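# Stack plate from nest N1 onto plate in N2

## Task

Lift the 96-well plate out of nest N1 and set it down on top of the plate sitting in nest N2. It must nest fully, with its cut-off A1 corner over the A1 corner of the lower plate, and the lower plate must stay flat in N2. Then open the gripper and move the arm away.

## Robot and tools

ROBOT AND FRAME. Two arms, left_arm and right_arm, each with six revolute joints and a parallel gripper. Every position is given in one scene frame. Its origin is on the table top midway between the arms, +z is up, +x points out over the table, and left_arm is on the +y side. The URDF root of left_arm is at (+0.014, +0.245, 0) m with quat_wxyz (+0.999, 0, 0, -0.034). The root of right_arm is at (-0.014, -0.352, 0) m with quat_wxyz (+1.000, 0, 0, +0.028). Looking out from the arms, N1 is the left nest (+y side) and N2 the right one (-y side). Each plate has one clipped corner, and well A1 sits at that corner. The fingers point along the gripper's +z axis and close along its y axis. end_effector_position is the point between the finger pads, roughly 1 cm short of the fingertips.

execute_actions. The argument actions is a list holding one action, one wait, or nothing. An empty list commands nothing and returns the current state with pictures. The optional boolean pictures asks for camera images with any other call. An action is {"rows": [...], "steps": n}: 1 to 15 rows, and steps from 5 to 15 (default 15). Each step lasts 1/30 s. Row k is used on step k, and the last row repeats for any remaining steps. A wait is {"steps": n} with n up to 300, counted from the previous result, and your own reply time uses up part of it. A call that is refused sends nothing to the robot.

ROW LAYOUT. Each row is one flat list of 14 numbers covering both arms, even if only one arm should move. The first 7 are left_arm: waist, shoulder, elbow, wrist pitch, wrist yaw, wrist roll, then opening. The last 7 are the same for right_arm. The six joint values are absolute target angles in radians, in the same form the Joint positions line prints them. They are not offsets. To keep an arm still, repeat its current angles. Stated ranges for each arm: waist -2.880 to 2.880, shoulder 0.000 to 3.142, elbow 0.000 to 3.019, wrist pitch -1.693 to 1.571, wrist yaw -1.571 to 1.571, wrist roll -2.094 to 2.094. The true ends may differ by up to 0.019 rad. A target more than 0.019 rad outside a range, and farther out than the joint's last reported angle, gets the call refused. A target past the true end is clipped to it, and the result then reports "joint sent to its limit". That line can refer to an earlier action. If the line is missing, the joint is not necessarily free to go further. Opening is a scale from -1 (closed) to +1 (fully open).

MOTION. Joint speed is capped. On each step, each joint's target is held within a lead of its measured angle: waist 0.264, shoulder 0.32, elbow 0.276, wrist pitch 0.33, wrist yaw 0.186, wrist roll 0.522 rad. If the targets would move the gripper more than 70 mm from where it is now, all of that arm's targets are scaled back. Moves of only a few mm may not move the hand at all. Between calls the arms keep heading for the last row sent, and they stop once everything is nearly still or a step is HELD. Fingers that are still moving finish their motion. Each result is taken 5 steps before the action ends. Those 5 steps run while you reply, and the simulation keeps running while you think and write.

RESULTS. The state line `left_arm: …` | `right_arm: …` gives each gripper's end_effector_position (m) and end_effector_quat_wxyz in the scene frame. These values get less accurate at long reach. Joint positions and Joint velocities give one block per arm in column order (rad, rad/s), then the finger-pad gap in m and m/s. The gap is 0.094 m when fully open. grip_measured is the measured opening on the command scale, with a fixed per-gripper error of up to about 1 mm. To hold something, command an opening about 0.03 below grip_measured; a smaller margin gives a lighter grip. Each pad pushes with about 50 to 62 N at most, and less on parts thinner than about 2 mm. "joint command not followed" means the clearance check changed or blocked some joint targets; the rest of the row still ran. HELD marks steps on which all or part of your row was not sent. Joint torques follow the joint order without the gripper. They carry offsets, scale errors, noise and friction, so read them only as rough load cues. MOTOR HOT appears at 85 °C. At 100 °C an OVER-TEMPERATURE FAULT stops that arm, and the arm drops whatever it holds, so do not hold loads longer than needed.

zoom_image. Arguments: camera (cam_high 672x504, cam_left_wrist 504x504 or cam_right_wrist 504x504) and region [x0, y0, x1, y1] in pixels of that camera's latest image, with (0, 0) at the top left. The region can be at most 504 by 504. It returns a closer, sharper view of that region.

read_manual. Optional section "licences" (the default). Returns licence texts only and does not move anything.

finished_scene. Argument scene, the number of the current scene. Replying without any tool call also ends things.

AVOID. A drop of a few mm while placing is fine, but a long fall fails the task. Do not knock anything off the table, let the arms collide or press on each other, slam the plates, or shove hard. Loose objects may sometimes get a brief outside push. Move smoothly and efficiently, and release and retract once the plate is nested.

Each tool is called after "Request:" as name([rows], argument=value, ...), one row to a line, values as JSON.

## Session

Request:
execute_actions(actions=[])

Scene clock: 0.00 s of 13200.00 s.
left_arm: end_effector_position=(+0.4411, +0.4629, +0.3657) grip_measured=+1.000 end_effector_quat_wxyz=(+0.382, +0.539, +0.542, +0.520) | right_arm: end_effector_position=(+0.5160, -0.7493, +0.2949) grip_measured=+1.000 end_effector_quat_wxyz=(+0.309, +0.090, +0.930, +0.179)
Joint positions: left_arm=[0.705 1.003 0.799 0.014 0.476 1.807 0.094] | right_arm=[-0.862  1.916  1.996 -1.363 -0.681 -0.51   0.094]
Joint velocities: left_arm=[ 0.005 -0.005 -0.002 -0.022 -0.007  0.007  0.   ] | right_arm=[ 0.005 -0.005  0.002 -0.007  0.051 -0.022  0.   ]
Joint torques (N m, as the arm reports them, + toward a larger angle): no reading

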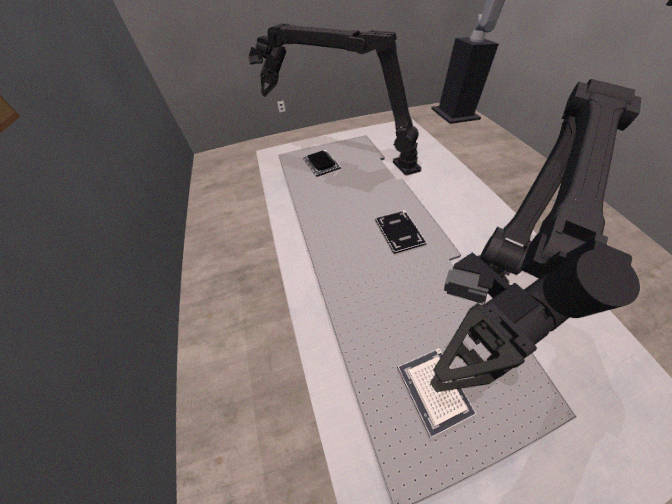

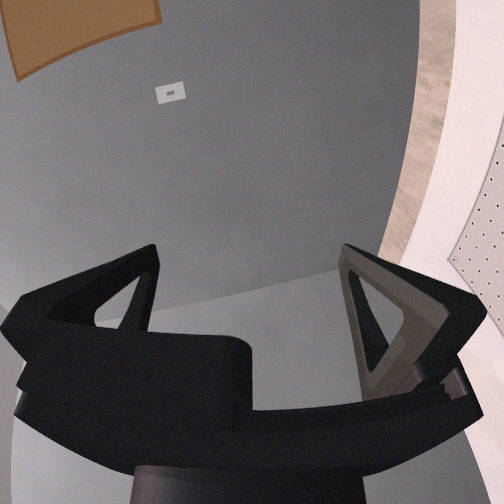

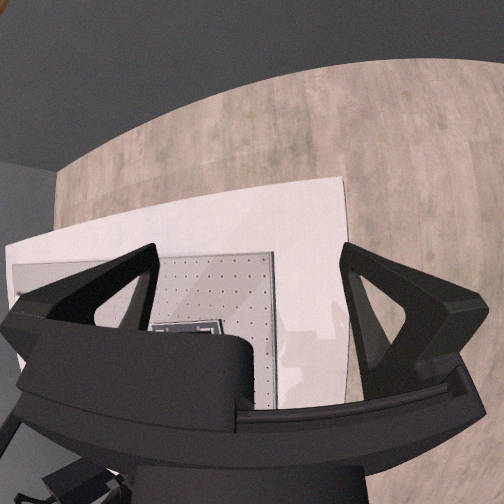

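Request:
execute_actions([
  {"rows":[[0.685,1.3,1.11,-1.19,0,-0.97,1,-0.466,1.44,1.3,-1.17,0,-1.99,1]]},
])

Request:
execute_actions([
  {"steps":20},
])

Request:
execute_actions([
  {"rows":[[0.685,1.48,1.11,-1.19,0,-0.97,1,-0.466,1.45,1.08,-1.17,0,-1.99,1]]},
])

Request:
execute_actions([
  {"steps":25},
], pictures=true)

Scene clock: 0.53 s of 13200.00 s.
left_arm: end_effector_position=(+0.3987, +0.5207, +0.2054) grip_measured=+1.000 end_effector_quat_wxyz=(+0.156, +0.132, +0.968, +0.146) | right_arm: end_effector_position=(+0.4847, -0.6274, +0.2365) grip_measured=+1.000 end_effector_quat_wxyz=(+0.185, -0.162, +0.969, +0.015)
Joint positions: left_arm=[ 0.692  1.331  1.105 -0.914  0.004  0.895  0.094] | right_arm=[-0.641  1.668  1.582 -1.227 -0.273 -0.88   0.094]
Joint velocities: left_arm=[-0.005  0.142 -0.242 -3.143  0.081 -2.747  0.   ] | right_arm=[ 1.109 -1.021 -1.487  0.32   1.223 -1.385  0.   ]
Joint torques (N m, as the arm reports them, + toward a larger angle): left_arm=[ -1.13 -11.43   9.58   1.19  -0.18  -0.1 ] | right_arm=[ -1.6  -20.56   9.73   0.89  -0.44  -0.1 ]
Steps of this call (steps 1 to 6: nothing new was sent; steps 7 to 16: the first 10 steps of this action). Readings (joint positions):
7: left_arm=[0.702 1.017 0.819 -0.035 0.415 1.750] | right_arm=[-0.856 1.907 1.976 -1.344 -0.647 -0.540]
8: left_arm=[0.698 1.051 0.867 -0.116 0.341 1.677] | right_arm=[-0.849 1.886 1.935 -1.320 -0.607 -0.574]
10: left_arm=[0.692 1.161 0.999 -0.305 0.151 1.494] | right_arm=[-0.818 1.839 1.850 -1.289 -0.529 -0.644]
14: left_arm=[0.692 1.313 1.120 -0.699 0.006 1.093] | right_arm=[-0.712 1.731 1.678 -1.246 -0.369 -0.791]
16: the state above

Scene clock: 1.20 s of 13200.00 s.
left_arm: end_effector_position=(+0.3433, +0.4809, +0.1913) grip_measured=+1.000 end_effector_quat_wxyz=(-0.092, +0.663, -0.743, +0.011) | right_arm: end_effector_position=(+0.4193, -0.5433, +0.2128) grip_measured=+1.000 end_effector_quat_wxyz=(+0.043, -0.691, +0.714, -0.103)
Joint positions: left_arm=[ 0.692  1.299  1.087 -1.172  0.003 -0.834  0.094] | right_arm=[-0.471  1.446  1.282 -1.182 -0.002 -1.953  0.094]
Joint velocities: left_arm=[ 0.005  0.005 -0.017 -0.007 -0.007 -0.799  0.   ] | right_arm=[-0.015 -0.015  0.002  0.002  0.051 -0.125  0.   ]
Joint torques (N m, as the arm reports them, + toward a larger angle): left_arm=[-1.19 -7.73  9.7  -0.38 -0.33 -0.08] | right_arm=[ -1.76 -13.12  11.6    1.26  -0.04  -0.06]
Kept back: nothing.
Steps of this call (steps 1 to 5: the last 5 steps of your previous action; steps 6 to 20: the robot went on to your last target). Readings (joint positions):
1: left_arm=[0.692 1.334 1.098 -1.013 0.004 0.797] | right_arm=[-0.602 1.631 1.525 -1.214 -0.213 -0.937]
2: left_arm=[0.692 1.333 1.090 -1.085 0.004 0.698] | right_arm=[-0.560 1.591 1.462 -1.203 -0.135 -1.011]
4: left_arm=[0.692 1.328 1.087 -1.153 0.004 0.501] | right_arm=[-0.479 1.512 1.342 -1.191 -0.027 -1.208]
8: left_arm=[0.692 1.308 1.087 -1.171 0.004 0.105] | right_arm=[-0.412 1.450 1.282 -1.190 -0.010 -1.603]
20: the state above

Scene clock: 1.53 s of 13200.00 s.
left_arm: end_effector_position=(+0.3496, +0.4855, +0.1123) grip_measured=+1.000 end_effector_quat_wxyz=(+0.011, +0.706, -0.709, -0.000) | right_arm: end_effector_position=(+0.3476, -0.5118, +0.1172) grip_measured=+1.000 end_effector_quat_wxyz=(+0.001, +0.704, -0.710, -0.004)
Joint positions: left_arm=[ 0.692  1.514  1.098 -1.176  0.003 -0.942  0.094] | right_arm=[-0.471  1.458  1.051 -1.172 -0.002 -1.976  0.094]
Joint velocities: left_arm=[-0.005  0.005 -0.012  0.007  0.022 -0.139  0.   ] | right_arm=[-0.005 -0.005 -0.002  0.002 -0.022 -0.066  0.   ]
Joint torques (N m, as the arm reports them, + toward a larger angle): left_arm=[ -1.24 -12.46   8.13  -0.6   -0.32  -0.12] | right_arm=[ -1.79 -11.97  11.47   0.37  -0.01  -0.06]
Steps of this call (steps 1 to 10: the first 10 steps of this action). Readings (joint positions):
1: left_arm=[0.692 1.311 1.088 -1.174 0.003 -0.859] | right_arm=[-0.471 1.444 1.263 -1.175 -0.002 -1.956]
2: left_arm=[0.692 1.332 1.095 -1.176 0.003 -0.878] | right_arm=[-0.471 1.435 1.227 -1.167 -0.002 -1.958]
4: left_arm=[0.692 1.397 1.101 -1.176 0.003 -0.906] | right_arm=[-0.471 1.429 1.137 -1.167 -0.002 -1.965]
8: left_arm=[0.692 1.503 1.100 -1.176 0.003 -0.935] | right_arm=[-0.471 1.454 1.051 -1.172 -0.002 -1.974]
10: the state above

Scene clock: 2.37 s of 13200.00 s.
left_arm: end_effector_position=(+0.3499, +0.4857, +0.1263) grip_measured=+1.000 end_effector_quat_wxyz=(-0.007, +0.710, -0.704, +0.003) | right_arm: end_effector_position=(+0.3476, -0.5118, +0.1174) grip_measured=+1.000 end_effector_quat_wxyz=(+0.001, +0.705, -0.710, -0.004)
Joint positions: left_arm=[ 0.692  1.478  1.098 -1.176  0.003 -0.955  0.094] | right_arm=[-0.471  1.458  1.051 -1.172 -0.002 -1.979  0.094]
Joint velocities: left_arm=[ 0.005 -0.005 -0.002 -0.012 -0.022  0.007  0.   ] | right_arm=[ 0.005 -0.015  0.017 -0.002 -0.007  0.095  0.   ]
Joint torques (N m, as the arm reports them, + toward a larger angle): left_arm=[-1.27 -9.45  8.2  -0.59 -0.32 -0.11] | right_arm=[ -1.19 -12.16  11.44   0.48   0.    -0.08]
Kept back: nothing.
Steps of this call (steps 1 to 5: the last 5 steps of your previous action; steps 6 to 25: the robot went on to your last target). Readings (joint positions):
1: left_arm=[0.692 1.513 1.098 -1.176 0.003 -0.945] | right_arm=[-0.471 1.458 1.051 -1.172 -0.002 -1.977]
2: left_arm=[0.692 1.508 1.098 -1.176 0.003 -0.947] | right_arm=[-0.471 1.458 1.051 -1.172 -0.002 -1.977]
4: left_arm=[0.692 1.497 1.098 -1.176 0.003 -0.950] | right_arm=[-0.471 1.458 1.051 -1.172 -0.002 -1.977]
8: left_arm=[0.692 1.480 1.098 -1.176 0.003 -0.953] | right_arm=[-0.471 1.458 1.051 -1.172 -0.002 -1.978]
25: the state above

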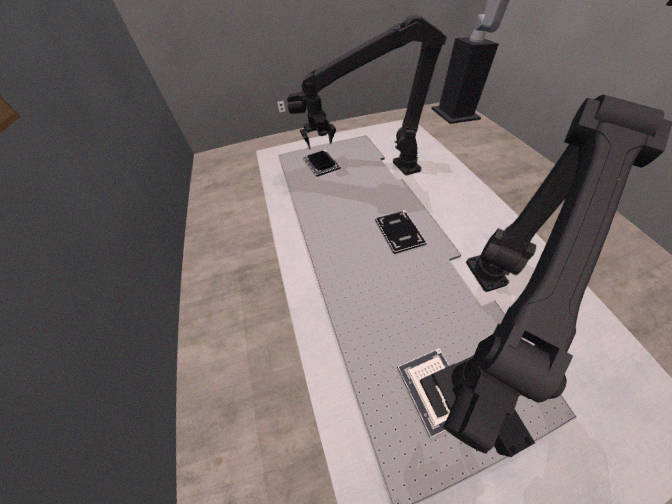

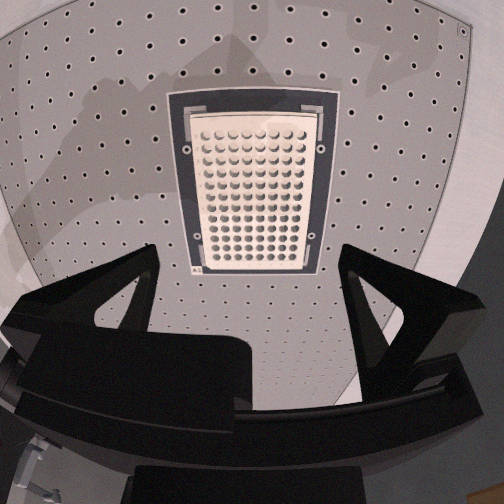

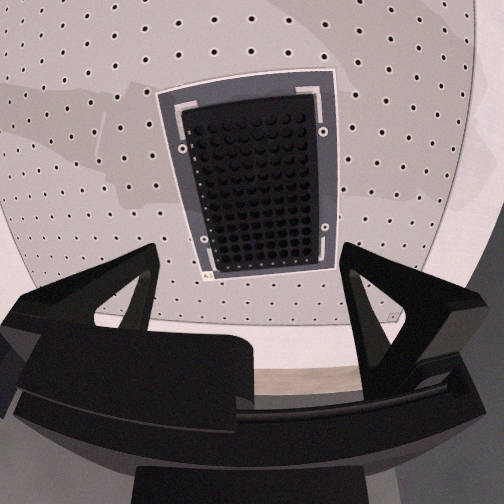

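Request:
execute_actions([
  {"rows":[[0.652,1.53,1.045,-1.07,0,-1,1,-0.486,1.5,1.02,-1.08,0,1.04,1]]},
])

Request:
execute_actions([
  {"rows":[[0.652,1.563,1.006,-1.004,0,-1,1,-0.486,1.537,0.994,-1.021,0,1.04,1]]},
])

Request:
execute_actions([
  {"steps":25},
], pictures=true)

Scene clock: 3.00 s of 13200.00 s.
left_arm: end_effector_position=(+0.3563, +0.4716, +0.0878) grip_measured=+1.000 end_effector_quat_wxyz=(+0.002, +0.706, -0.708, +0.000) | right_arm: end_effector_position=(+0.3498, -0.5164, +0.0928) grip_measured=+1.000 end_effector_quat_wxyz=(+0.002, -0.283, +0.959, -0.000)
Joint positions: left_arm=[ 0.654  1.528  1.042 -1.09   0.001 -0.982  0.094] | right_arm=[-0.479  1.49   1.014 -1.092 -0.002 -0.997  0.094]
Joint velocities: left_arm=[-0.005 -0.015  0.012  0.012  0.051 -0.007  0.   ] | right_arm=[-0.005 -0.015 -0.017  0.007  0.022  2.806  0.   ]
Joint torques (N m, as the arm reports them, + toward a larger angle): left_arm=[-0.71 -9.74  7.23  0.67 -0.25 -0.09] | right_arm=[ -2.91 -10.39   9.02   0.93  -0.01   0.08]
Steps of this call (steps 1 to 9: the robot went on to your last target; steps 10 to 19: the first 10 steps of this action). Readings (joint positions):
10: left_arm=[0.690 1.480 1.090 -1.157 0.001 -0.961] | right_arm=[-0.472 1.459 1.045 -1.155 -0.002 -1.893]
11: left_arm=[0.685 1.481 1.080 -1.128 0.001 -0.966] | right_arm=[-0.472 1.460 1.038 -1.129 -0.002 -1.794]
13: left_arm=[0.671 1.494 1.061 -1.100 0.001 -0.973] | right_arm=[-0.476 1.471 1.026 -1.102 -0.002 -1.594]
17: left_arm=[0.654 1.523 1.044 -1.091 0.001 -0.980] | right_arm=[-0.479 1.488 1.015 -1.092 -0.002 -1.196]
19: the state above

Scene clock: 3.50 s of 13200.00 s.
left_arm: end_effector_position=(+0.3555, +0.4712, +0.0659) grip_measured=+1.000 end_effector_quat_wxyz=(-0.000, +0.707, -0.707, +0.001) | right_arm: end_effector_position=(+0.3516, -0.5172, +0.0707) grip_measured=+1.000 end_effector_quat_wxyz=(+0.001, +0.444, +0.896, +0.001)
Joint positions: left_arm=[ 0.654  1.553  1.006 -1.024  0.001 -0.985  0.094] | right_arm=[-0.479  1.526  0.989 -1.033 -0.002  0.496  0.094]
Joint velocities: left_arm=[-0.015 -0.005 -0.017  0.002 -0.037  0.007  0.   ] | right_arm=[ 0.005 -0.005 -0.007  0.007 -0.022  2.777  0.   ]
Joint torques (N m, as the arm reports them, + toward a larger angle): left_arm=[-0.8  -9.3   6.8   0.62 -0.25 -0.11] | right_arm=[ -3.04 -10.74   8.86   1.     0.14   0.06]
Steps of this call (steps 1 to 5: the last 5 steps of your previous action; steps 6 to 15: the first 10 steps of this action). Readings (joint positions):
6: left_arm=[0.654 1.528 1.037 -1.074 0.001 -0.984] | right_arm=[-0.479 1.491 1.011 -1.078 -0.002 -0.400]
7: left_arm=[0.654 1.528 1.031 -1.052 0.001 -0.984] | right_arm=[-0.479 1.493 1.006 -1.059 -0.002 -0.300]
9: left_arm=[0.654 1.536 1.018 -1.030 0.001 -0.985] | right_arm=[-0.479 1.505 0.999 -1.040 -0.002 -0.101]
13: left_arm=[0.654 1.551 1.007 -1.024 0.001 -0.985] | right_arm=[-0.479 1.524 0.991 -1.033 -0.002 0.297]
15: the state above

Scene clock: 4.33 s of 13200.00 s.
left_arm: end_effector_position=(+0.3559, +0.4714, +0.0659) grip_measured=+1.000 end_effector_quat_wxyz=(-0.001, +0.707, -0.707, +0.001) | right_arm: end_effector_position=(+0.3518, -0.5173, +0.0707) grip_measured=+1.000 end_effector_quat_wxyz=(+0.001, +0.663, +0.749, +0.001)
Joint positions: left_arm=[ 0.654  1.553  1.006 -1.022  0.001 -0.985  0.094] | right_arm=[-0.479  1.526  0.989 -1.032 -0.002  1.027  0.094]
Joint velocities: left_arm=[-0.015 -0.005 -0.017  0.002 -0.051  0.037  0.   ] | right_arm=[ 0.005  0.005  0.007  0.002 -0.007  0.066  0.   ]
Joint torques (N m, as the arm reports them, + toward a larger angle): left_arm=[-0.81 -9.18  6.76  0.6  -0.25 -0.11] | right_arm=[ -2.77 -11.03   8.72   0.95   0.19   0.16]
Kept back: nothing.
Steps of this call (steps 1 to 5: the last 5 steps of your previous action; steps 6 to 25: the robot went on to your last target). Readings (joint positions):
1: left_arm=[0.654 1.553 1.006 -1.023 0.001 -0.985] | right_arm=[-0.479 1.526 0.989 -1.033 -0.002 0.596]
2: left_arm=[0.654 1.553 1.006 -1.022 0.001 -0.985] | right_arm=[-0.479 1.526 0.989 -1.032 -0.002 0.682]
4: left_arm=[0.654 1.553 1.006 -1.022 0.001 -0.985] | right_arm=[-0.479 1.526 0.989 -1.032 -0.002 0.808]
8: left_arm=[0.654 1.553 1.006 -1.022 0.001 -0.985] | right_arm=[-0.479 1.526 0.989 -1.032 -0.002 0.939]
25: the state above

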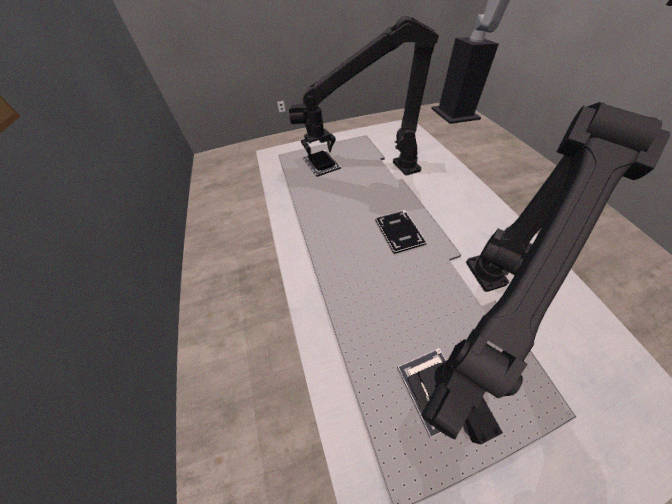

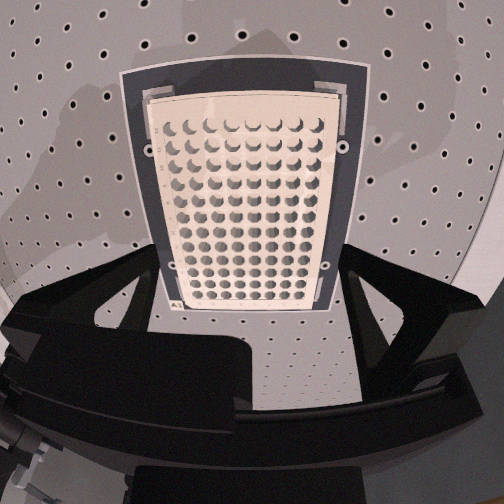

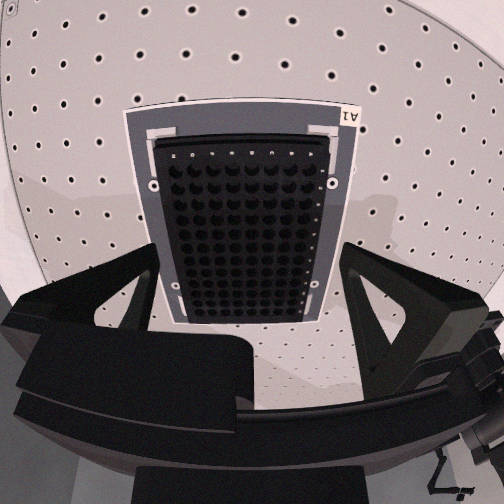

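Request:
execute_actions([
  {"rows":[[0.672,1.58,0.995,-0.98,0,-1.015,1,-0.437,1.537,0.994,-1.021,0,1.065,1]]},
])

Request:
execute_actions([
  {"rows":[[0.672,1.598,0.982,-0.952,0,-1.015,1,-0.437,1.537,0.994,-1.021,0,1.065,1]]},
])

Request:
execute_actions([
  {"steps":6},
], pictures=true)

Scene clock: 4.90 s of 13200.00 s.
left_arm: end_effector_position=(+0.3549, +0.4760, +0.0594) grip_measured=+1.000 end_effector_quat_wxyz=(-0.003, +0.716, -0.698, +0.001) | right_arm: end_effector_position=(+0.3586, -0.5014, +0.0707) grip_measured=+1.000 end_effector_quat_wxyz=(+0.001, +0.656, +0.755, +0.001)
Joint positions: left_arm=[ 0.665  1.563  0.999 -0.999  0.001 -0.999  0.094] | right_arm=[-0.436  1.526  0.989 -1.032 -0.001  1.05   0.094]
Joint velocities: left_arm=[-0.015 -0.005 -0.012 -0.012 -0.022 -0.007  0.   ] | right_arm=[-0.005  0.005 -0.002 -0.002 -0.066  0.139  0.   ]
Joint torques (N m, as the arm reports them, + toward a larger angle): left_arm=[-0.16 -8.77  6.44  0.61 -0.25 -0.1 ] | right_arm=[ -1.92 -10.87   8.58   0.87   0.16   0.13]
Steps of this call (steps 1 to 7: the robot went on to your last target; steps 8 to 17: the first 10 steps of this action). Readings (joint positions):
8: left_arm=[0.655 1.553 1.005 -1.017 0.001 -0.987] | right_arm=[-0.477 1.526 0.989 -1.032 -0.001 1.032]
9: left_arm=[0.656 1.554 1.003 -1.010 0.001 -0.990] | right_arm=[-0.472 1.526 0.989 -1.032 -0.001 1.037]
11: left_arm=[0.660 1.557 1.001 -1.001 0.001 -0.994] | right_arm=[-0.456 1.526 0.989 -1.032 -0.001 1.043]
15: left_arm=[0.665 1.563 0.999 -0.999 0.001 -0.998] | right_arm=[-0.436 1.526 0.989 -1.032 -0.001 1.049]
17: the state above

Scene clock: 5.40 s of 13200.00 s.
left_arm: end_effector_position=(+0.3537, +0.4752, +0.0468) grip_measured=+1.000 end_effector_quat_wxyz=(+0.000, +0.716, -0.698, +0.001) | right_arm: end_effector_position=(+0.3586, -0.5014, +0.0707) grip_measured=+1.000 end_effector_quat_wxyz=(+0.001, +0.657, +0.754, +0.001)
Joint positions: left_arm=[ 0.665  1.584  0.984 -0.971  0.001 -1.     0.094] | right_arm=[-0.436  1.526  0.989 -1.032 -0.001  1.053  0.094]
Joint velocities: left_arm=[-0.005 -0.015 -0.017 -0.002 -0.037 -0.022  0.   ] | right_arm=[-0.024 -0.005 -0.022 -0.002 -0.022  0.022  0.   ]
Joint torques (N m, as the arm reports them, + toward a larger angle): left_arm=[-0.05 -8.97  6.39  0.63 -0.26 -0.11] | right_arm=[ -2.45 -11.04   8.71   0.82   0.14   0.11]
Steps of this call (steps 1 to 5: the last 5 steps of your previous action; steps 6 to 15: the first 10 steps of this action). Readings (joint positions):
6: left_arm=[0.665 1.564 0.997 -0.993 0.001 -1.000] | right_arm=[-0.436 1.526 0.989 -1.032 -0.001 1.053]
7: left_arm=[0.665 1.565 0.994 -0.983 0.001 -1.000] | right_arm=[-0.436 1.526 0.989 -1.032 -0.001 1.053]
9: left_arm=[0.665 1.571 0.990 -0.974 0.001 -1.000] | right_arm=[-0.436 1.526 0.989 -1.032 -0.001 1.053]
13: left_arm=[0.665 1.583 0.985 -0.971 0.001 -1.000] | right_arm=[-0.436 1.526 0.989 -1.032 -0.001 1.053]
15: the state above

Scene clock: 5.60 s of 13200.00 s.
left_arm: end_effector_position=(+0.3537, +0.4752, +0.0468) grip_measured=+1.000 end_effector_quat_wxyz=(+0.000, +0.717, -0.698, +0.001) | right_arm: end_effector_position=(+0.3586, -0.5014, +0.0707) grip_measured=+1.000 end_effector_quat_wxyz=(+0.001, +0.657, +0.754, +0.001)
Joint positions: left_arm=[ 0.665  1.584  0.984 -0.971  0.001 -1.     0.094] | right_arm=[-0.436  1.526  0.989 -1.032 -0.001  1.053  0.094]
Joint velocities: left_arm=[-0.015  0.005 -0.002 -0.002 -0.051  0.007  0.   ] | right_arm=[ 0.015 -0.015 -0.002 -0.012  0.066  0.051  0.   ]
Joint torques (N m, as the arm reports them, + toward a larger angle): left_arm=[-0.06 -9.2   6.36  0.62 -0.25 -0.11] | right_arm=[ -2.74 -10.67   8.64   0.95   0.16   0.12]
Kept back: nothing.
Steps of this call (steps 1 to 5: the last 5 steps of your previous action; step 6: the robot went on to your last target). Readings (joint positions):
1: left_arm=[0.665 1.584 0.984 -0.971 0.001 -1.000] | right_arm=[-0.436 1.526 0.989 -1.032 -0.001 1.053]
2: left_arm=[0.665 1.584 0.984 -0.971 0.001 -1.000] | right_arm=[-0.436 1.526 0.989 -1.032 -0.001 1.053]
4: left_arm=[0.665 1.584 0.984 -0.971 0.001 -1.000] | right_arm=[-0.436 1.526 0.989 -1.032 -0.001 1.053]
6: the state above

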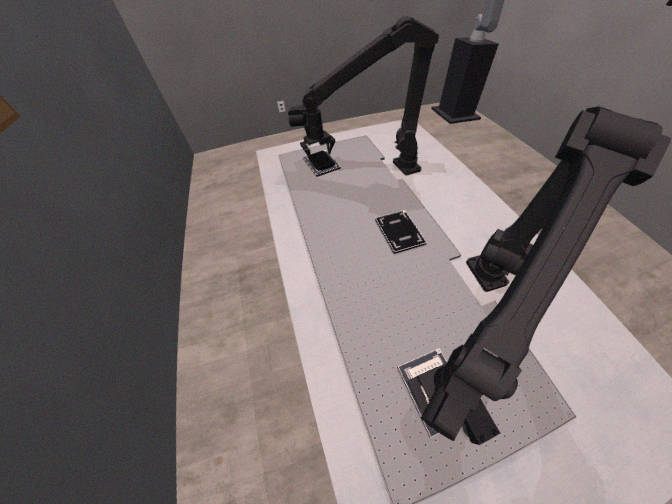

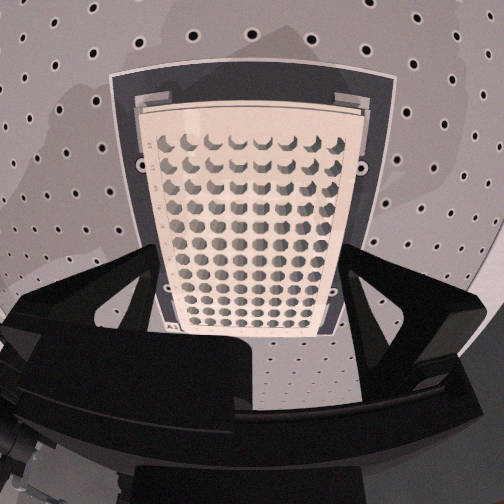

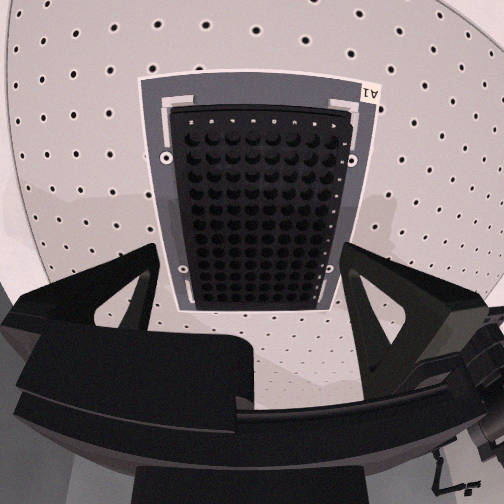

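Request:
execute_actions([
  {"rows":[[0.665,1.607,0.985,-0.947,0,-1,1,-0.437,1.5,1.09,-1.1,0,0.5,1]],"steps":10},
])

Request:
execute_actions([
  {"rows":[[0.665,1.59,0.985,-0.96,0,-1,0.88,-0.6,1.5,1.09,-1.1,0,-1.275,1],[0.665,1.59,0.985,-0.96,0,-1,0.82,-0.6,1.5,1.09,-1.1,0,-1.275,1],[0.665,1.59,0.985,-0.96,0,-1,0.76,-0.6,1.5,1.09,-1.1,0,-1.275,1],[0.665,1.59,0.985,-0.96,0,-1,0.68,-0.6,1.5,1.09,-1.1,0,-1.275,1]],"steps":12},
])

Request:
execute_actions([
  {"rows":[[0.665,1.575,1.018,-0.985,0,-1,0.68,-0.7,1.5,1.09,-1.1,0,-1.275,1],[0.665,1.57,1.023,-0.99,0,-1,0.68,-0.7,1.5,1.09,-1.1,0,-1.275,1],[0.665,1.565,1.028,-1,0,-1,0.68,-0.7,1.5,1.09,-1.1,0,-1.275,1],[0.665,1.56,1.033,-1.01,0,-1,0.68,-0.7,1.5,1.09,-1.1,0,-1.275,1],[0.665,1.555,1.038,-1.02,0,-1,0.68,-0.7,1.5,1.09,-1.1,0,-1.275,1],[0.665,1.545,1.043,-1.03,0,-1,0.68,-0.7,1.5,1.09,-1.1,0,-1.275,1],[0.665,1.535,1.053,-1.05,0,-1,0.68,-0.7,1.5,1.09,-1.1,0,-1.275,1],[0.665,1.525,1.063,-1.07,0,-1,0.68,-0.7,1.5,1.09,-1.1,0,-1.275,1]]},
], pictures=true)

Scene clock: 6.07 s of 13200.00 s.
left_arm: end_effector_position=(+0.3546, +0.4759, +0.0457) grip_measured=+1.000 end_effector_quat_wxyz=(-0.001, +0.717, -0.698, +0.001) | right_arm: end_effector_position=(+0.3672, -0.5048, +0.0887) grip_measured=+1.000 end_effector_quat_wxyz=(+0.000, +0.513, +0.858, +0.001)
Joint positions: left_arm=[ 0.665  1.587  0.984 -0.966  0.001 -1.     0.094] | right_arm=[-0.436  1.525  1.042 -1.087 -0.001  0.698  0.094]
Joint velocities: left_arm=[-0.005  0.024 -0.007 -0.002 -0.007 -0.007  0.   ] | right_arm=[-0.015 -0.005  0.31  -0.042 -0.022 -1.194  0.   ]
Joint torques (N m, as the arm reports them, + toward a larger angle): left_arm=[-0.65 -8.74  6.62  0.59 -0.25  0.05] | right_arm=[ -2.6  -14.25  11.47  -0.02   0.09  -0.03]
Steps of this call (steps 1 to 9: the robot went on to your last target; steps 10 to 14: the first 5 steps of this action). Readings (joint positions):
10: left_arm=[0.665 1.584 0.984 -0.970 0.001 -1.000] | right_arm=[-0.436 1.526 0.996 -1.047 -0.001 0.968]
11: left_arm=[0.665 1.585 0.984 -0.968 0.001 -1.000] | right_arm=[-0.436 1.526 1.006 -1.066 -0.001 0.878]
13: left_arm=[0.665 1.586 0.984 -0.966 0.001 -1.000] | right_arm=[-0.436 1.525 1.031 -1.085 -0.001 0.745]
14: the state above

Scene clock: 6.47 s of 13200.00 s.
left_arm: end_effector_position=(+0.3546, +0.4758, +0.0451) grip_measured=+0.753 end_effector_quat_wxyz=(-0.001, +0.717, -0.698, +0.001) | right_arm: end_effector_position=(+0.3370, -0.5756, +0.0945) grip_measured=+1.000 end_effector_quat_wxyz=(+0.006, +0.225, +0.974, -0.003)
Joint positions: left_arm=[ 0.665  1.588  0.984 -0.965  0.001 -1.     0.082] | right_arm=[-0.621  1.523  1.057 -1.091  0.001 -0.111  0.094]
Joint velocities: left_arm=[-0.005 -0.015  0.007 -0.017  0.007  0.095  0.001] | right_arm=[-0.484 -0.005  0.012  0.007  0.022 -2.747  0.   ]
Joint torques (N m, as the arm reports them, + toward a larger angle): left_arm=[ -0.7  -10.01   6.54   0.11  -0.26   0.05] | right_arm=[  1.46 -14.51  11.8    0.14  -0.09  -0.03]
Steps of this call (steps 1 to 5: the last 5 steps of your previous action; steps 6 to 12: the first 7 steps of this action). Readings (joint positions):
6: left_arm=[0.665 1.588 0.984 -0.965 0.001 -1.000] | right_arm=[-0.447 1.523 1.057 -1.090 -0.005 0.486]
7: left_arm=[0.665 1.588 0.984 -0.965 0.001 -1.000] | right_arm=[-0.469 1.523 1.057 -1.091 -0.006 0.386]
9: left_arm=[0.665 1.588 0.984 -0.965 0.001 -1.000] | right_arm=[-0.538 1.523 1.057 -1.091 -0.005 0.186]
12: the state above

Scene clock: 6.97 s of 13200.00 s.
left_arm: end_effector_position=(+0.3526, +0.4745, +0.0711) grip_measured=+0.753 end_effector_quat_wxyz=(+0.002, +0.717, -0.698, +0.000) | right_arm: end_effector_position=(+0.3156, -0.6061, +0.0945) grip_measured=+1.000 end_effector_quat_wxyz=(+0.005, -0.263, +0.965, -0.005)
Joint positions: left_arm=[ 0.665  1.547  1.015 -1.043  0.001 -1.     0.082] | right_arm=[-0.712  1.523  1.057 -1.091 -0.002 -1.188  0.094]
Joint velocities: left_arm=[-0.015 -0.269  0.144 -0.198 -0.022 -0.037  0.001] | right_arm=[-0.015 -0.005 -0.017  0.017 -0.037 -0.432  0.   ]
Joint torques (N m, as the arm reports them, + toward a larger angle): left_arm=[ -0.6  -10.27   9.54  -0.65  -0.25   0.05] | right_arm=[ -1.45 -14.06  11.72   0.04  -0.05  -0.06]
Steps of this call (steps 1 to 5: the last 5 steps of your previous action; steps 6 to 15: the first 10 steps of this action). Readings (joint positions):
6: left_arm=[0.665 1.588 0.984 -0.965 0.001 -1.000] | right_arm=[-0.622 1.523 1.057 -1.091 -0.001 -0.707]
7: left_arm=[0.665 1.587 0.984 -0.967 0.001 -1.000] | right_arm=[-0.628 1.523 1.057 -1.091 -0.002 -0.807]
9: left_arm=[0.665 1.584 0.987 -0.976 0.001 -1.000] | right_arm=[-0.657 1.523 1.057 -1.091 -0.002 -0.972]
13: left_arm=[0.665 1.564 1.003 -1.022 0.001 -1.000] | right_arm=[-0.707 1.523 1.057 -1.091 -0.002 -1.145]
15: the state above

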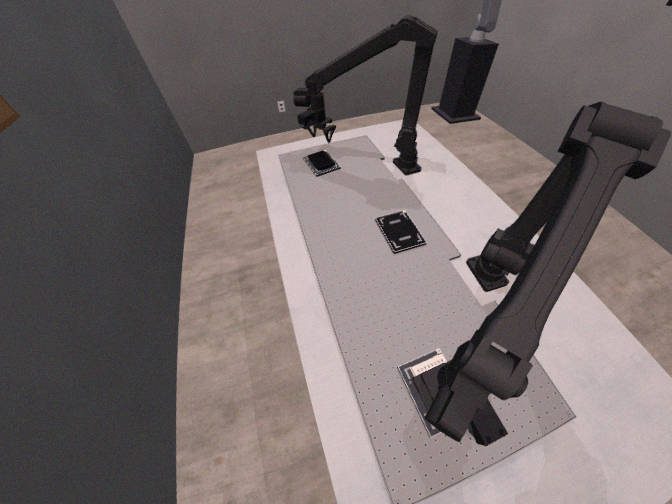

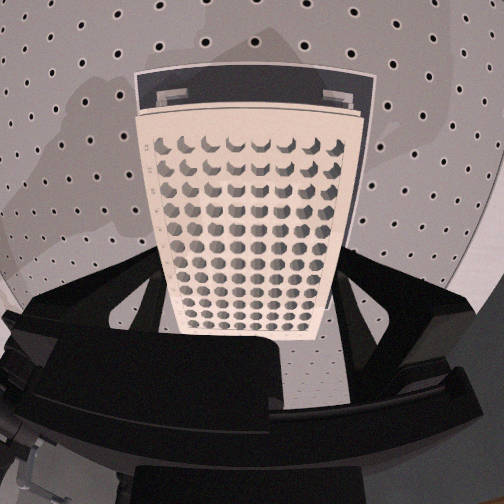

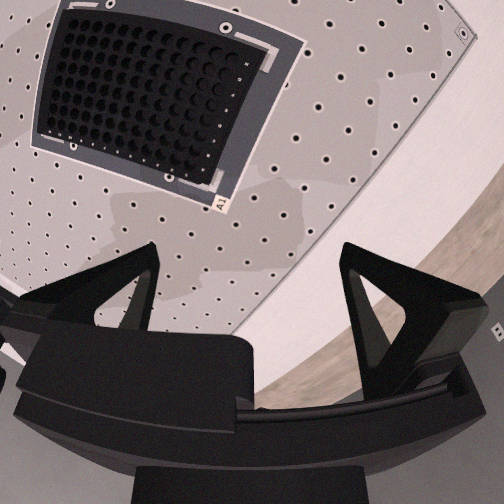

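Request:
execute_actions([
  {"rows":[[-0.8475,1.65,1.42,-1.28,0,0.68,0.68,-0.7,1.5,1.09,-1.1,0,-1.275,1]]},
])

Request:
execute_actions([
  {"rows":[[-0.8475,1.85,1.7,-1.28,0,0.68,0.68,-0.7,1.5,1.09,-1.1,0,-1.275,1]]},
])

Request:
execute_actions([
  {"rows":[[-0.8475,1.93,1.7,-1.28,0,0.68,0.68,-0.7,1.5,1.09,-1.1,0,-1.275,1]]},
])

Request:
execute_actions([
  {"rows":[[-0.8475,1.98,1.65,-1.22,0,0.68,0.68,-0.7,1.5,1.09,-1.1,0,-1.275,1]]},
])

Request:
execute_actions([
  {"rows":[[-0.8475,2.017,1.615,-1.15,0,0.68,0.68,-0.7,1.5,1.09,-1.1,0,-1.275,1]]},
])

Request:
execute_actions([
  {"rows":[[-0.8475,2.033,1.6,-1.13,0,0.68,0.68,-0.7,1.5,1.09,-1.1,0,-1.275,1]]},
])

Request:
execute_actions([
  {"rows":[[-0.8475,2.048,1.59,-1.12,0,0.68,0.68,-0.7,1.5,1.09,-1.1,0,-1.275,1]]},
])

Scene clock: 7.73 s of 13200.00 s.
left_arm: end_effector_position=(+0.4789, +0.3683, +0.1376) grip_measured=+0.753 end_effector_quat_wxyz=(+0.018, -0.388, +0.921, +0.000) | right_arm: end_effector_position=(+0.3167, -0.6046, +0.0945) grip_measured=+1.000 end_effector_quat_wxyz=(+0.005, -0.301, +0.954, -0.005)
Joint positions: left_arm=[ 0.326  1.623  1.299 -1.21  -0.005 -0.539  0.082] | right_arm=[-0.707  1.523  1.057 -1.091 -0.002 -1.263  0.094]
Joint velocities: left_arm=[-1.314  0.063  0.491 -0.115 -0.007  1.414  0.001] | right_arm=[-0.015 -0.015 -0.007 -0.017 -0.007 -0.022  0.   ]
Joint torques (N m, as the arm reports them, + toward a larger angle): left_arm=[ -1.74 -11.36   9.19  -0.94  -0.08   0.17] | right_arm=[ -1.72 -14.41  11.62   0.07  -0.03  -0.07]
Steps of this call (steps 1 to 5: the last 5 steps of your previous action; steps 6 to 13: the robot went on to your last target; steps 14 to 23: the first 10 steps of this action). Readings (joint positions):
14: left_arm=[0.655 1.525 1.045 -1.078 -0.004 -0.959] | right_arm=[-0.707 1.523 1.057 -1.091 -0.002 -1.261]
15: left_arm=[0.635 1.538 1.071 -1.116 -0.005 -0.910] | right_arm=[-0.707 1.523 1.057 -1.091 -0.002 -1.261]
17: left_arm=[0.571 1.570 1.135 -1.163 -0.005 -0.819] | right_arm=[-0.707 1.523 1.057 -1.091 -0.002 -1.262]
21: left_arm=[0.413 1.615 1.257 -1.200 -0.005 -0.637] | right_arm=[-0.707 1.523 1.057 -1.091 -0.002 -1.263]
23: the state above

Scene clock: 8.23 s of 13200.00 s.
left_arm: end_effector_position=(+0.5417, +0.0208, +0.1606) grip_measured=+0.753 end_effector_quat_wxyz=(+0.060, +0.265, +0.962, -0.006) | right_arm: end_effector_position=(+0.3167, -0.6046, +0.0945) grip_measured=+1.000 end_effector_quat_wxyz=(+0.005, -0.302, +0.953, -0.005)
Joint positions: left_arm=[-0.335  1.79   1.577 -1.238 -0.005  0.135  0.082] | right_arm=[-0.707  1.523  1.057 -1.091 -0.002 -1.264  0.094]
Joint velocities: left_arm=[-1.187  0.269  0.256 -0.022 -0.007  1.282 -0.   ] | right_arm=[ 0.005  0.005 -0.002  0.002  0.022 -0.037  0.   ]
Joint torques (N m, as the arm reports them, + toward a larger angle): left_arm=[ -1.36 -14.53  10.4   -0.53  -0.02   0.21] | right_arm=[ -1.45 -14.18  11.66   0.11  -0.04  -0.04]
Steps of this call (steps 1 to 5: the last 5 steps of your previous action; steps 6 to 15: the first 10 steps of this action). Readings (joint positions):
6: left_arm=[0.038 1.632 1.362 -1.231 -0.005 -0.243] | right_arm=[-0.707 1.523 1.057 -1.091 -0.002 -1.263]
7: left_arm=[-0.009 1.647 1.388 -1.237 -0.005 -0.202] | right_arm=[-0.707 1.523 1.057 -1.091 -0.002 -1.263]
9: left_arm=[-0.094 1.690 1.451 -1.238 -0.005 -0.120] | right_arm=[-0.707 1.523 1.057 -1.091 -0.002 -1.264]
13: left_arm=[-0.255 1.766 1.552 -1.238 -0.005 0.049] | right_arm=[-0.707 1.523 1.057 -1.091 -0.002 -1.264]
15: the state above

Scene clock: 8.73 s of 13200.00 s.
left_arm: end_effector_position=(+0.3539, -0.2479, +0.1211) grip_measured=+0.754 end_effector_quat_wxyz=(+0.028, +0.707, +0.707, -0.007) | right_arm: end_effector_position=(+0.3167, -0.6046, +0.0945) grip_measured=+1.000 end_effector_quat_wxyz=(+0.005, -0.302, +0.953, -0.005)
Joint positions: left_arm=[-0.899  1.919  1.662 -1.256  0.004  0.604  0.082] | right_arm=[-0.707  1.523  1.057 -1.091 -0.002 -1.264  0.094]
Joint velocities: left_arm=[-0.366  0.171 -0.002 -0.095 -0.007  0.462  0.   ] | right_arm=[-0.005  0.005 -0.027 -0.012  0.022  0.007  0.   ]
Joint torques (N m, as the arm reports them, + toward a larger angle): left_arm=[  5.19 -16.19  10.37  -0.56  -0.22   0.15] | right_arm=[ -1.91 -14.34  11.83   0.12  -0.04  -0.1 ]
Steps of this call (steps 1 to 5: the last 5 steps of your previous action; steps 6 to 15: the first 10 steps of this action). Readings (joint positions):
6: left_arm=[-0.586 1.822 1.599 -1.238 -0.005 0.352] | right_arm=[-0.707 1.523 1.057 -1.091 -0.002 -1.264]
7: left_arm=[-0.628 1.828 1.603 -1.238 -0.005 0.379] | right_arm=[-0.707 1.523 1.057 -1.091 -0.002 -1.264]
9: left_arm=[-0.713 1.846 1.616 -1.241 -0.005 0.438] | right_arm=[-0.707 1.523 1.057 -1.091 -0.002 -1.264]
13: left_arm=[-0.860 1.902 1.660 -1.254 0.001 0.567] | right_arm=[-0.707 1.523 1.057 -1.091 -0.002 -1.264]
15: the state above

Scene clock: 9.23 s of 13200.00 s.
left_arm: end_effector_position=(+0.3823, -0.2258, +0.0909) grip_measured=+0.754 end_effector_quat_wxyz=(+0.009, +0.707, +0.708, -0.002) | right_arm: end_effector_position=(+0.3167, -0.6046, +0.0945) grip_measured=+1.000 end_effector_quat_wxyz=(+0.005, -0.302, +0.953, -0.005)
Joint positions: left_arm=[-0.839  1.964  1.65  -1.238  0.002  0.663  0.082] | right_arm=[-0.707  1.523  1.057 -1.091 -0.002 -1.264  0.094]
Joint velocities: left_arm=[-0.005  0.073 -0.027 -0.007 -0.022  0.007 -0.001] | right_arm=[-0.005 -0.015 -0.007 -0.002  0.037  0.037  0.   ]
Joint torques (N m, as the arm reports them, + toward a larger angle): left_arm=[ -1.44 -15.83   7.66   0.65  -0.11   0.21] | right_arm=[ -1.85 -14.2   11.71   0.14  -0.01  -0.09]
Steps of this call (steps 1 to 5: the last 5 steps of your previous action; steps 6 to 15: the first 10 steps of this action). Readings (joint positions):
6: left_arm=[-0.876 1.930 1.662 -1.258 0.004 0.651] | right_arm=[-0.707 1.523 1.057 -1.091 -0.002 -1.264]
7: left_arm=[-0.866 1.932 1.661 -1.251 0.004 0.654] | right_arm=[-0.707 1.523 1.057 -1.091 -0.002 -1.264]
9: left_arm=[-0.849 1.939 1.660 -1.241 0.003 0.657] | right_arm=[-0.707 1.523 1.057 -1.091 -0.002 -1.264]
13: left_arm=[-0.838 1.957 1.653 -1.238 0.002 0.661] | right_arm=[-0.707 1.523 1.057 -1.091 -0.002 -1.264]
15: the state above

Scene clock: 9.73 s of 13200.00 s.
left_arm: end_effector_position=(+0.3821, -0.2267, +0.0540) grip_measured=+0.754 end_effector_quat_wxyz=(+0.005, +0.708, +0.706, -0.002) | right_arm: end_effector_position=(+0.3167, -0.6046, +0.0945) grip_measured=+1.000 end_effector_quat_wxyz=(+0.005, -0.302, +0.953, -0.005)
Joint positions: left_arm=[-0.84   2.005  1.613 -1.169  0.002  0.665  0.082] | right_arm=[-0.707  1.523  1.057 -1.091 -0.002 -1.264  0.094]
Joint velocities: left_arm=[-0.015  0.093 -0.042  0.007  0.051 -0.007 -0.   ] | right_arm=[ 0.005 -0.005 -0.022  0.002  0.051  0.022  0.   ]
Joint torques (N m, as the arm reports them, + toward a larger angle): left_arm=[ -1.32 -16.26   7.53   0.67  -0.12   0.21] | right_arm=[ -1.51 -14.34  11.7    0.08  -0.03  -0.08]
Steps of this call (steps 1 to 5: the last 5 steps of your previous action; steps 6 to 15: the first 10 steps of this action). Readings (joint positions):
6: left_arm=[-0.840 1.968 1.643 -1.223 0.002 0.665] | right_arm=[-0.707 1.523 1.057 -1.091 -0.002 -1.264]
7: left_arm=[-0.840 1.968 1.638 -1.202 0.002 0.665] | right_arm=[-0.707 1.523 1.057 -1.091 -0.002 -1.264]
9: left_arm=[-0.840 1.976 1.628 -1.177 0.002 0.665] | right_arm=[-0.707 1.523 1.057 -1.091 -0.002 -1.264]
13: left_arm=[-0.840 1.998 1.616 -1.169 0.002 0.665] | right_arm=[-0.707 1.523 1.057 -1.091 -0.002 -1.264]
15: the state above

Scene clock: 10.23 s of 13200.00 s.
left_arm: end_effector_position=(+0.3821, -0.2267, +0.0462) grip_measured=+0.754 end_effector_quat_wxyz=(+0.006, +0.708, +0.706, -0.002) | right_arm: end_effector_position=(+0.3167, -0.6046, +0.0945) grip_measured=+1.000 end_effector_quat_wxyz=(+0.005, -0.302, +0.953, -0.005)
Joint positions: left_arm=[-0.84   2.011  1.602 -1.149  0.002  0.665  0.082] | right_arm=[-0.707  1.523  1.057 -1.091 -0.002 -1.264  0.094]
Joint velocities: left_arm=[-0.015  0.005 -0.002 -0.007  0.022 -0.066  0.   ] | right_arm=[-0.005  0.005 -0.007  0.012  0.007 -0.11   0.   ]
Joint torques (N m, as the arm reports them, + toward a larger angle): left_arm=[ -1.24 -15.2    7.14   0.64  -0.12   0.21] | right_arm=[ -2.15 -13.74  11.65   0.17  -0.02  -0.07]
Steps of this call (steps 1 to 5: the last 5 steps of your previous action; steps 6 to 15: the first 10 steps of this action). Readings (joint positions):
6: left_arm=[-0.840 2.007 1.611 -1.164 0.002 0.665] | right_arm=[-0.707 1.523 1.057 -1.091 -0.002 -1.264]
7: left_arm=[-0.840 2.007 1.608 -1.158 0.002 0.665] | right_arm=[-0.707 1.523 1.057 -1.091 -0.002 -1.264]
9: left_arm=[-0.840 2.009 1.604 -1.151 0.002 0.665] | right_arm=[-0.707 1.523 1.057 -1.091 -0.002 -1.264]
13: left_arm=[-0.840 2.011 1.602 -1.149 0.002 0.665] | right_arm=[-0.707 1.523 1.057 -1.091 -0.002 -1.264]
15: the state above

Scene clock: 10.73 s of 13200.00 s.
left_arm: end_effector_position=(+0.3817, -0.2266, +0.0397) grip_measured=+0.754 end_effector_quat_wxyz=(+0.005, +0.708, +0.706, -0.001) | right_arm: end_effector_position=(+0.3167, -0.6046, +0.0945) grip_measured=+1.000 end_effector_quat_wxyz=(+0.005, -0.302, +0.953, -0.005)
Joint positions: left_arm=[-0.841  2.019  1.595 -1.137  0.001  0.666  0.082] | right_arm=[-0.707  1.523  1.057 -1.091 -0.002 -1.264  0.094]
Joint velocities: left_arm=[-0.005  0.005 -0.002 -0.002 -0.037  0.081  0.   ] | right_arm=[-0.005 -0.005 -0.007  0.002  0.022  0.037  0.   ]
Joint torques (N m, as the arm reports them, + toward a larger angle): left_arm=[ -1.18 -15.02   6.82   0.55  -0.08   0.2 ] | right_arm=[ -1.86 -14.15  11.72   0.16  -0.03  -0.06]
Steps of this call (steps 1 to 5: the last 5 steps of your previous action; steps 6 to 15: the first 10 steps of this action). Readings (joint positions):
6: left_arm=[-0.840 2.012 1.601 -1.146 0.002 0.665] | right_arm=[-0.707 1.523 1.057 -1.091 -0.002 -1.264]
7: left_arm=[-0.840 2.012 1.599 -1.143 0.002 0.665] | right_arm=[-0.707 1.523 1.057 -1.091 -0.002 -1.264]
9: left_arm=[-0.840 2.015 1.597 -1.139 0.002 0.665] | right_arm=[-0.707 1.523 1.057 -1.091 -0.002 -1.264]
13: left_arm=[-0.841 2.019 1.595 -1.137 0.001 0.665] | right_arm=[-0.707 1.523 1.057 -1.091 -0.002 -1.264]
15: the state above

Request:
execute_actions([
  {"rows":[[-0.8475,2.02,1.6,-1.13,0,0.68,1,-0.7,1.5,1.09,-1.1,0,-1.275,1]],"steps":8},
])

Request:
execute_actions([
  {"rows":[[-0.8475,2,1.63,-1.155,0,0.68,1,-0.6,1.5,1.09,-1.1,0,-1.275,1],[-0.8475,1.99,1.64,-1.165,0,0.68,1,-0.6,1.5,1.09,-1.1,0,-1.275,1],[-0.8475,1.98,1.65,-1.18,0,0.68,1,-0.6,1.5,1.09,-1.1,0,-1.275,1],[-0.8475,1.97,1.66,-1.195,0,0.68,1,-0.6,1.5,1.09,-1.1,0,-1.275,1],[-0.8475,1.96,1.67,-1.21,0,0.68,1,-0.6,1.5,1.09,-1.1,0,-1.275,1],[-0.8475,1.95,1.68,-1.225,0,0.68,1,-0.6,1.5,1.09,-1.1,0,-1.275,1]]},
])

Request:
execute_actions([
  {"rows":[[0.1,1.3,1.3,-1.3,0,0,1,-0.4,1.5,1.09,-1.1,0,-1.275,1]]},
])

Request:
execute_actions([
  {"rows":[[0.1,1.3,1.3,-1.3,0,0,1,0.252,1.5,1.09,-1.1,0,-1.275,1]]},
])

Request:
execute_actions([
  {"rows":[[0.1,1.3,1.3,-1.3,0,0,1,0.252,1.587,1.038,-1.009,0,-1.275,1]]},
])

Request:
execute_actions([
  {"steps":8},
], pictures=true)

Scene clock: 11.73 s of 13200.00 s.
left_arm: end_effector_position=(+0.3817, -0.2266, +0.0399) grip_measured=+1.000 end_effector_quat_wxyz=(+0.006, +0.708, +0.706, -0.001) | right_arm: end_effector_position=(+0.3167, -0.6046, +0.0945) grip_measured=+1.000 end_effector_quat_wxyz=(+0.005, -0.302, +0.953, -0.005)
Joint positions: left_arm=[-0.841  2.018  1.595 -1.137  0.001  0.666  0.094] | right_arm=[-0.707  1.523  1.057 -1.091 -0.002 -1.264  0.094]
Joint velocities: left_arm=[-0.005 -0.015 -0.002  0.002  0.037  0.022  0.   ] | right_arm=[-0.005 -0.005  0.007 -0.002  0.007 -0.007  0.   ]
Joint torques (N m, as the arm reports them, + toward a larger angle): left_arm=[ -1.19 -16.66   7.58   0.23  -0.06   0.2 ] | right_arm=[ -2.06 -14.47  11.69   0.1   -0.02  -0.1 ]
Steps of this call (steps 1 to 5: the last 5 steps of your previous action; steps 6 to 15: the robot went on to your last target; steps 16 to 27: nothing new was sent; steps 28 to 30: the first 3 steps of this action). Readings (joint positions):
28: left_arm=[-0.841 2.018 1.595 -1.137 0.001 0.666] | right_arm=[-0.707 1.523 1.057 -1.091 -0.002 -1.264]
29: left_arm=[-0.841 2.018 1.595 -1.137 0.001 0.666] | right_arm=[-0.707 1.523 1.057 -1.091 -0.002 -1.264]
30: the state above

Scene clock: 12.23 s of 13200.00 s.
left_arm: end_effector_position=(+0.3832, -0.2285, +0.0849) grip_measured=+1.000 end_effector_quat_wxyz=(+0.018, +0.708, +0.706, -0.003) | right_arm: end_effector_position=(+0.3455, -0.5615, +0.0945) grip_measured=+1.000 end_effector_quat_wxyz=(+0.004, -0.361, +0.932, -0.006)
Joint positions: left_arm=[-0.841  1.965  1.636 -1.205  0.001  0.666  0.094] | right_arm=[-0.581  1.523  1.057 -1.091  0.001 -1.264  0.094]
Joint velocities: left_arm=[-0.005 -0.298  0.149 -0.017 -0.051 -0.007  0.   ] | right_arm=[-0.083 -0.005 -0.012  0.012  0.007 -0.037  0.   ]
Joint torques (N m, as the arm reports them, + toward a larger angle): left_arm=[ -1.25 -16.48  10.09  -0.62  -0.08   0.19] | right_arm=[ -3.76 -14.42  11.73   0.13  -0.14  -0.07]
Steps of this call (steps 1 to 5: the last 5 steps of your previous action; steps 6 to 15: the first 10 steps of this action). Readings (joint positions):
6: left_arm=[-0.841 2.018 1.595 -1.137 0.001 0.666] | right_arm=[-0.700 1.523 1.057 -1.091 0.001 -1.264]
7: left_arm=[-0.841 2.016 1.596 -1.139 0.001 0.666] | right_arm=[-0.686 1.523 1.057 -1.091 0.002 -1.264]
9: left_arm=[-0.841 2.011 1.599 -1.156 0.001 0.666] | right_arm=[-0.642 1.523 1.057 -1.091 0.002 -1.264]
13: left_arm=[-0.841 1.984 1.624 -1.201 0.001 0.666] | right_arm=[-0.582 1.523 1.057 -1.091 0.001 -1.264]
15: the state above

Scene clock: 12.73 s of 13200.00 s.
left_arm: end_effector_position=(+0.4017, -0.0708, +0.1571) grip_measured=+1.000 end_effector_quat_wxyz=(+0.031, +0.498, +0.867, -0.006) | right_arm: end_effector_position=(+0.3829, -0.4767, +0.0945) grip_measured=+1.000 end_effector_quat_wxyz=(+0.005, -0.463, +0.886, -0.004)
Joint positions: left_arm=[-0.615  1.641  1.373 -1.24   0.003  0.36   0.094] | right_arm=[-0.359  1.523  1.057 -1.091 -0.002 -1.265  0.094]
Joint velocities: left_arm=[ 1.031 -1.04  -0.398 -0.061  0.037 -0.681  0.   ] | right_arm=[-0.073  0.005 -0.012 -0.007  0.022  0.081  0.   ]
Joint torques (N m, as the arm reports them, + toward a larger angle): left_arm=[ -0.72 -14.     8.19  -0.53  -0.11  -0.11] | right_arm=[ -4.77 -14.56  11.72   0.05  -0.01  -0.06]
Steps of this call (steps 1 to 5: the last 5 steps of your previous action; steps 6 to 15: the first 10 steps of this action). Readings (joint positions):
6: left_arm=[-0.836 1.921 1.637 -1.206 0.002 0.638] | right_arm=[-0.584 1.523 1.057 -1.091 0.005 -1.264]
7: left_arm=[-0.828 1.900 1.605 -1.206 0.003 0.606] | right_arm=[-0.562 1.523 1.057 -1.091 0.006 -1.264]
9: left_arm=[-0.796 1.842 1.528 -1.215 0.003 0.541] | right_arm=[-0.487 1.523 1.057 -1.091 0.006 -1.264]
13: left_arm=[-0.685 1.711 1.407 -1.235 0.003 0.413] | right_arm=[-0.366 1.523 1.057 -1.091 -0.002 -1.265]
15: the state above

Scene clock: 13.23 s of 13200.00 s.
left_arm: end_effector_position=(+0.4553, +0.2664, +0.2973) grip_measured=+1.000 end_effector_quat_wxyz=(+0.169, +0.008, +0.985, +0.012) | right_arm: end_effector_position=(+0.3999, -0.3116, +0.0945) grip_measured=+1.000 end_effector_quat_wxyz=(+0.004, -0.631, +0.775, -0.006)
Joint positions: left_arm=[ 0.115  1.278  1.321 -1.273 -0.005  0.064  0.094] | right_arm=[ 0.045  1.523  1.057 -1.091  0.005 -1.265  0.094]
Joint velocities: left_arm=[ 0.933 -0.005 -0.139 -0.09  -0.081 -0.344  0.   ] | right_arm=[1.753 0.015 0.007 0.002 0.007 0.007 0.   ]
Joint torques (N m, as the arm reports them, + toward a larger angle): left_arm=[-6.59 -6.51  7.56 -0.09  0.19 -0.04] | right_arm=[ -3.02 -13.24  10.49   0.25  -0.26  -0.03]
Steps of this call (steps 1 to 5: the last 5 steps of your previous action; steps 6 to 15: the first 10 steps of this action). Readings (joint positions):
6: left_arm=[-0.371 1.425 1.333 -1.249 0.003 0.225] | right_arm=[-0.387 1.523 1.057 -1.091 0.004 -1.265]
7: left_arm=[-0.322 1.394 1.332 -1.251 0.003 0.204] | right_arm=[-0.368 1.523 1.057 -1.091 0.006 -1.265]
9: left_arm=[-0.214 1.340 1.331 -1.254 0.003 0.166] | right_arm=[-0.291 1.523 1.057 -1.091 0.006 -1.265]
13: left_arm=[0.024 1.283 1.328 -1.264 0.001 0.095] | right_arm=[-0.074 1.523 1.057 -1.091 0.006 -1.265]
15: the state above

Scene clock: 13.73 s of 13200.00 s.
left_arm: end_effector_position=(+0.4505, +0.2595, +0.2825) grip_measured=+1.000 end_effector_quat_wxyz=(+0.149, -0.009, +0.989, +0.005) | right_arm: end_effector_position=(+0.3868, -0.2281, +0.0638) grip_measured=+1.000 end_effector_quat_wxyz=(-0.002, +0.706, -0.708, -0.000)
Joint positions: left_arm=[ 0.101  1.289  1.3   -1.282 -0.002  0.016  0.094] | right_arm=[ 0.245  1.58   1.032 -1.02  -0.002 -1.266  0.094]
Joint velocities: left_arm=[-0.005 -0.015  0.002  0.002 -0.007 -0.022  0.   ] | right_arm=[-0.044 -0.015  0.007  0.032 -0.037  0.051  0.   ]
Joint torques (N m, as the arm reports them, + toward a larger angle): left_arm=[-0.71 -7.44  8.38 -0.11 -0.02 -0.1 ] | right_arm=[ -1.67 -11.41   8.85   0.94  -0.04  -0.07]
Steps of this call (steps 1 to 5: the last 5 steps of your previous action; steps 6 to 15: the first 10 steps of this action). Readings (joint positions):
6: left_arm=[0.120 1.287 1.300 -1.282 -0.004 0.026] | right_arm=[0.311 1.525 1.053 -1.076 -0.004 -1.266]
7: left_arm=[0.111 1.288 1.300 -1.282 -0.003 0.024] | right_arm=[0.314 1.530 1.050 -1.054 -0.004 -1.266]
9: left_arm=[0.102 1.289 1.300 -1.282 -0.002 0.021] | right_arm=[0.299 1.549 1.045 -1.030 -0.004 -1.266]
13: left_arm=[0.101 1.289 1.300 -1.282 -0.002 0.017] | right_arm=[0.254 1.578 1.034 -1.020 -0.002 -1.266]
15: the state above

Scene clock: 14.00 s of 13200.00 s.
left_arm: end_effector_position=(+0.4505, +0.2595, +0.2825) grip_measured=+1.000 end_effector_quat_wxyz=(+0.149, -0.009, +0.989, +0.005) | right_arm: end_effector_position=(+0.3869, -0.2277, +0.0638) grip_measured=+1.000 end_effector_quat_wxyz=(-0.002, +0.706, -0.708, +0.000)
Joint positions: left_arm=[ 0.101  1.289  1.3   -1.282 -0.002  0.015  0.094] | right_arm=[ 0.245  1.58   1.032 -1.019 -0.002 -1.266  0.094]
Joint velocities: left_arm=[ 0.005 -0.005  0.012 -0.002 -0.051  0.037  0.   ] | right_arm=[-0.005  0.005 -0.007  0.002 -0.066  0.037  0.   ]
Joint torques (N m, as the arm reports them, + toward a larger angle): left_arm=[-0.74 -7.31  8.37 -0.13 -0.02 -0.12] | right_arm=[ -1.39 -12.38   8.72   0.95  -0.02  -0.06]
Kept back: nothing.
Steps of this call (steps 1 to 5: the last 5 steps of your previous action; steps 6 to 8: the robot went on to your last target). Readings (joint positions):
1: left_arm=[0.101 1.289 1.300 -1.282 -0.002 0.016] | right_arm=[0.244 1.580 1.032 -1.020 -0.002 -1.266]
2: left_arm=[0.101 1.289 1.300 -1.282 -0.002 0.016] | right_arm=[0.245 1.580 1.032 -1.019 -0.002 -1.266]
4: left_arm=[0.101 1.289 1.300 -1.282 -0.002 0.015] | right_arm=[0.245 1.580 1.032 -1.019 -0.002 -1.266]
8: the state above

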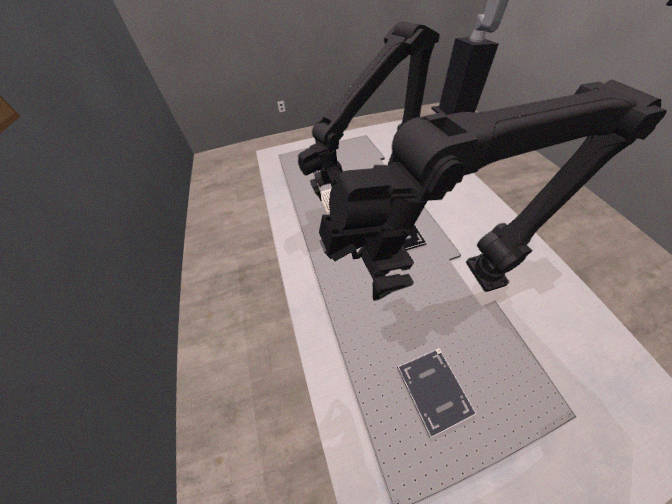

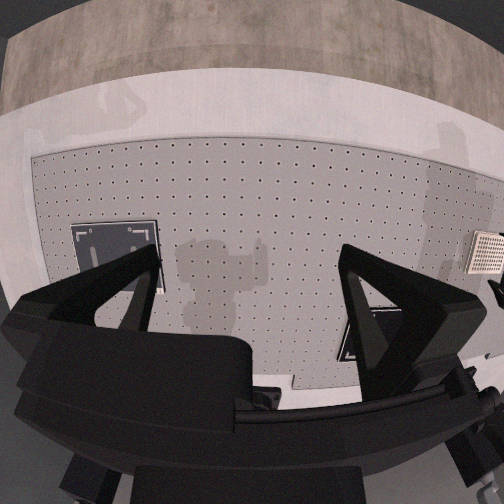

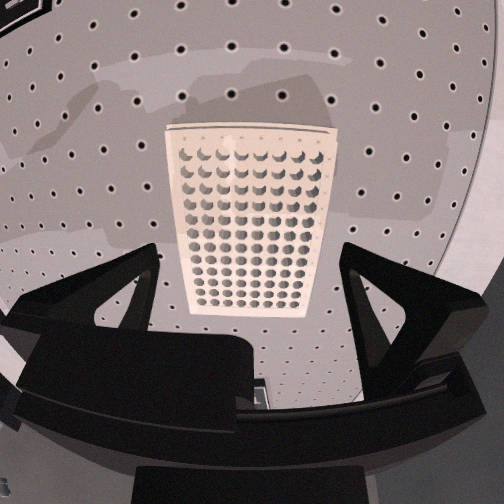

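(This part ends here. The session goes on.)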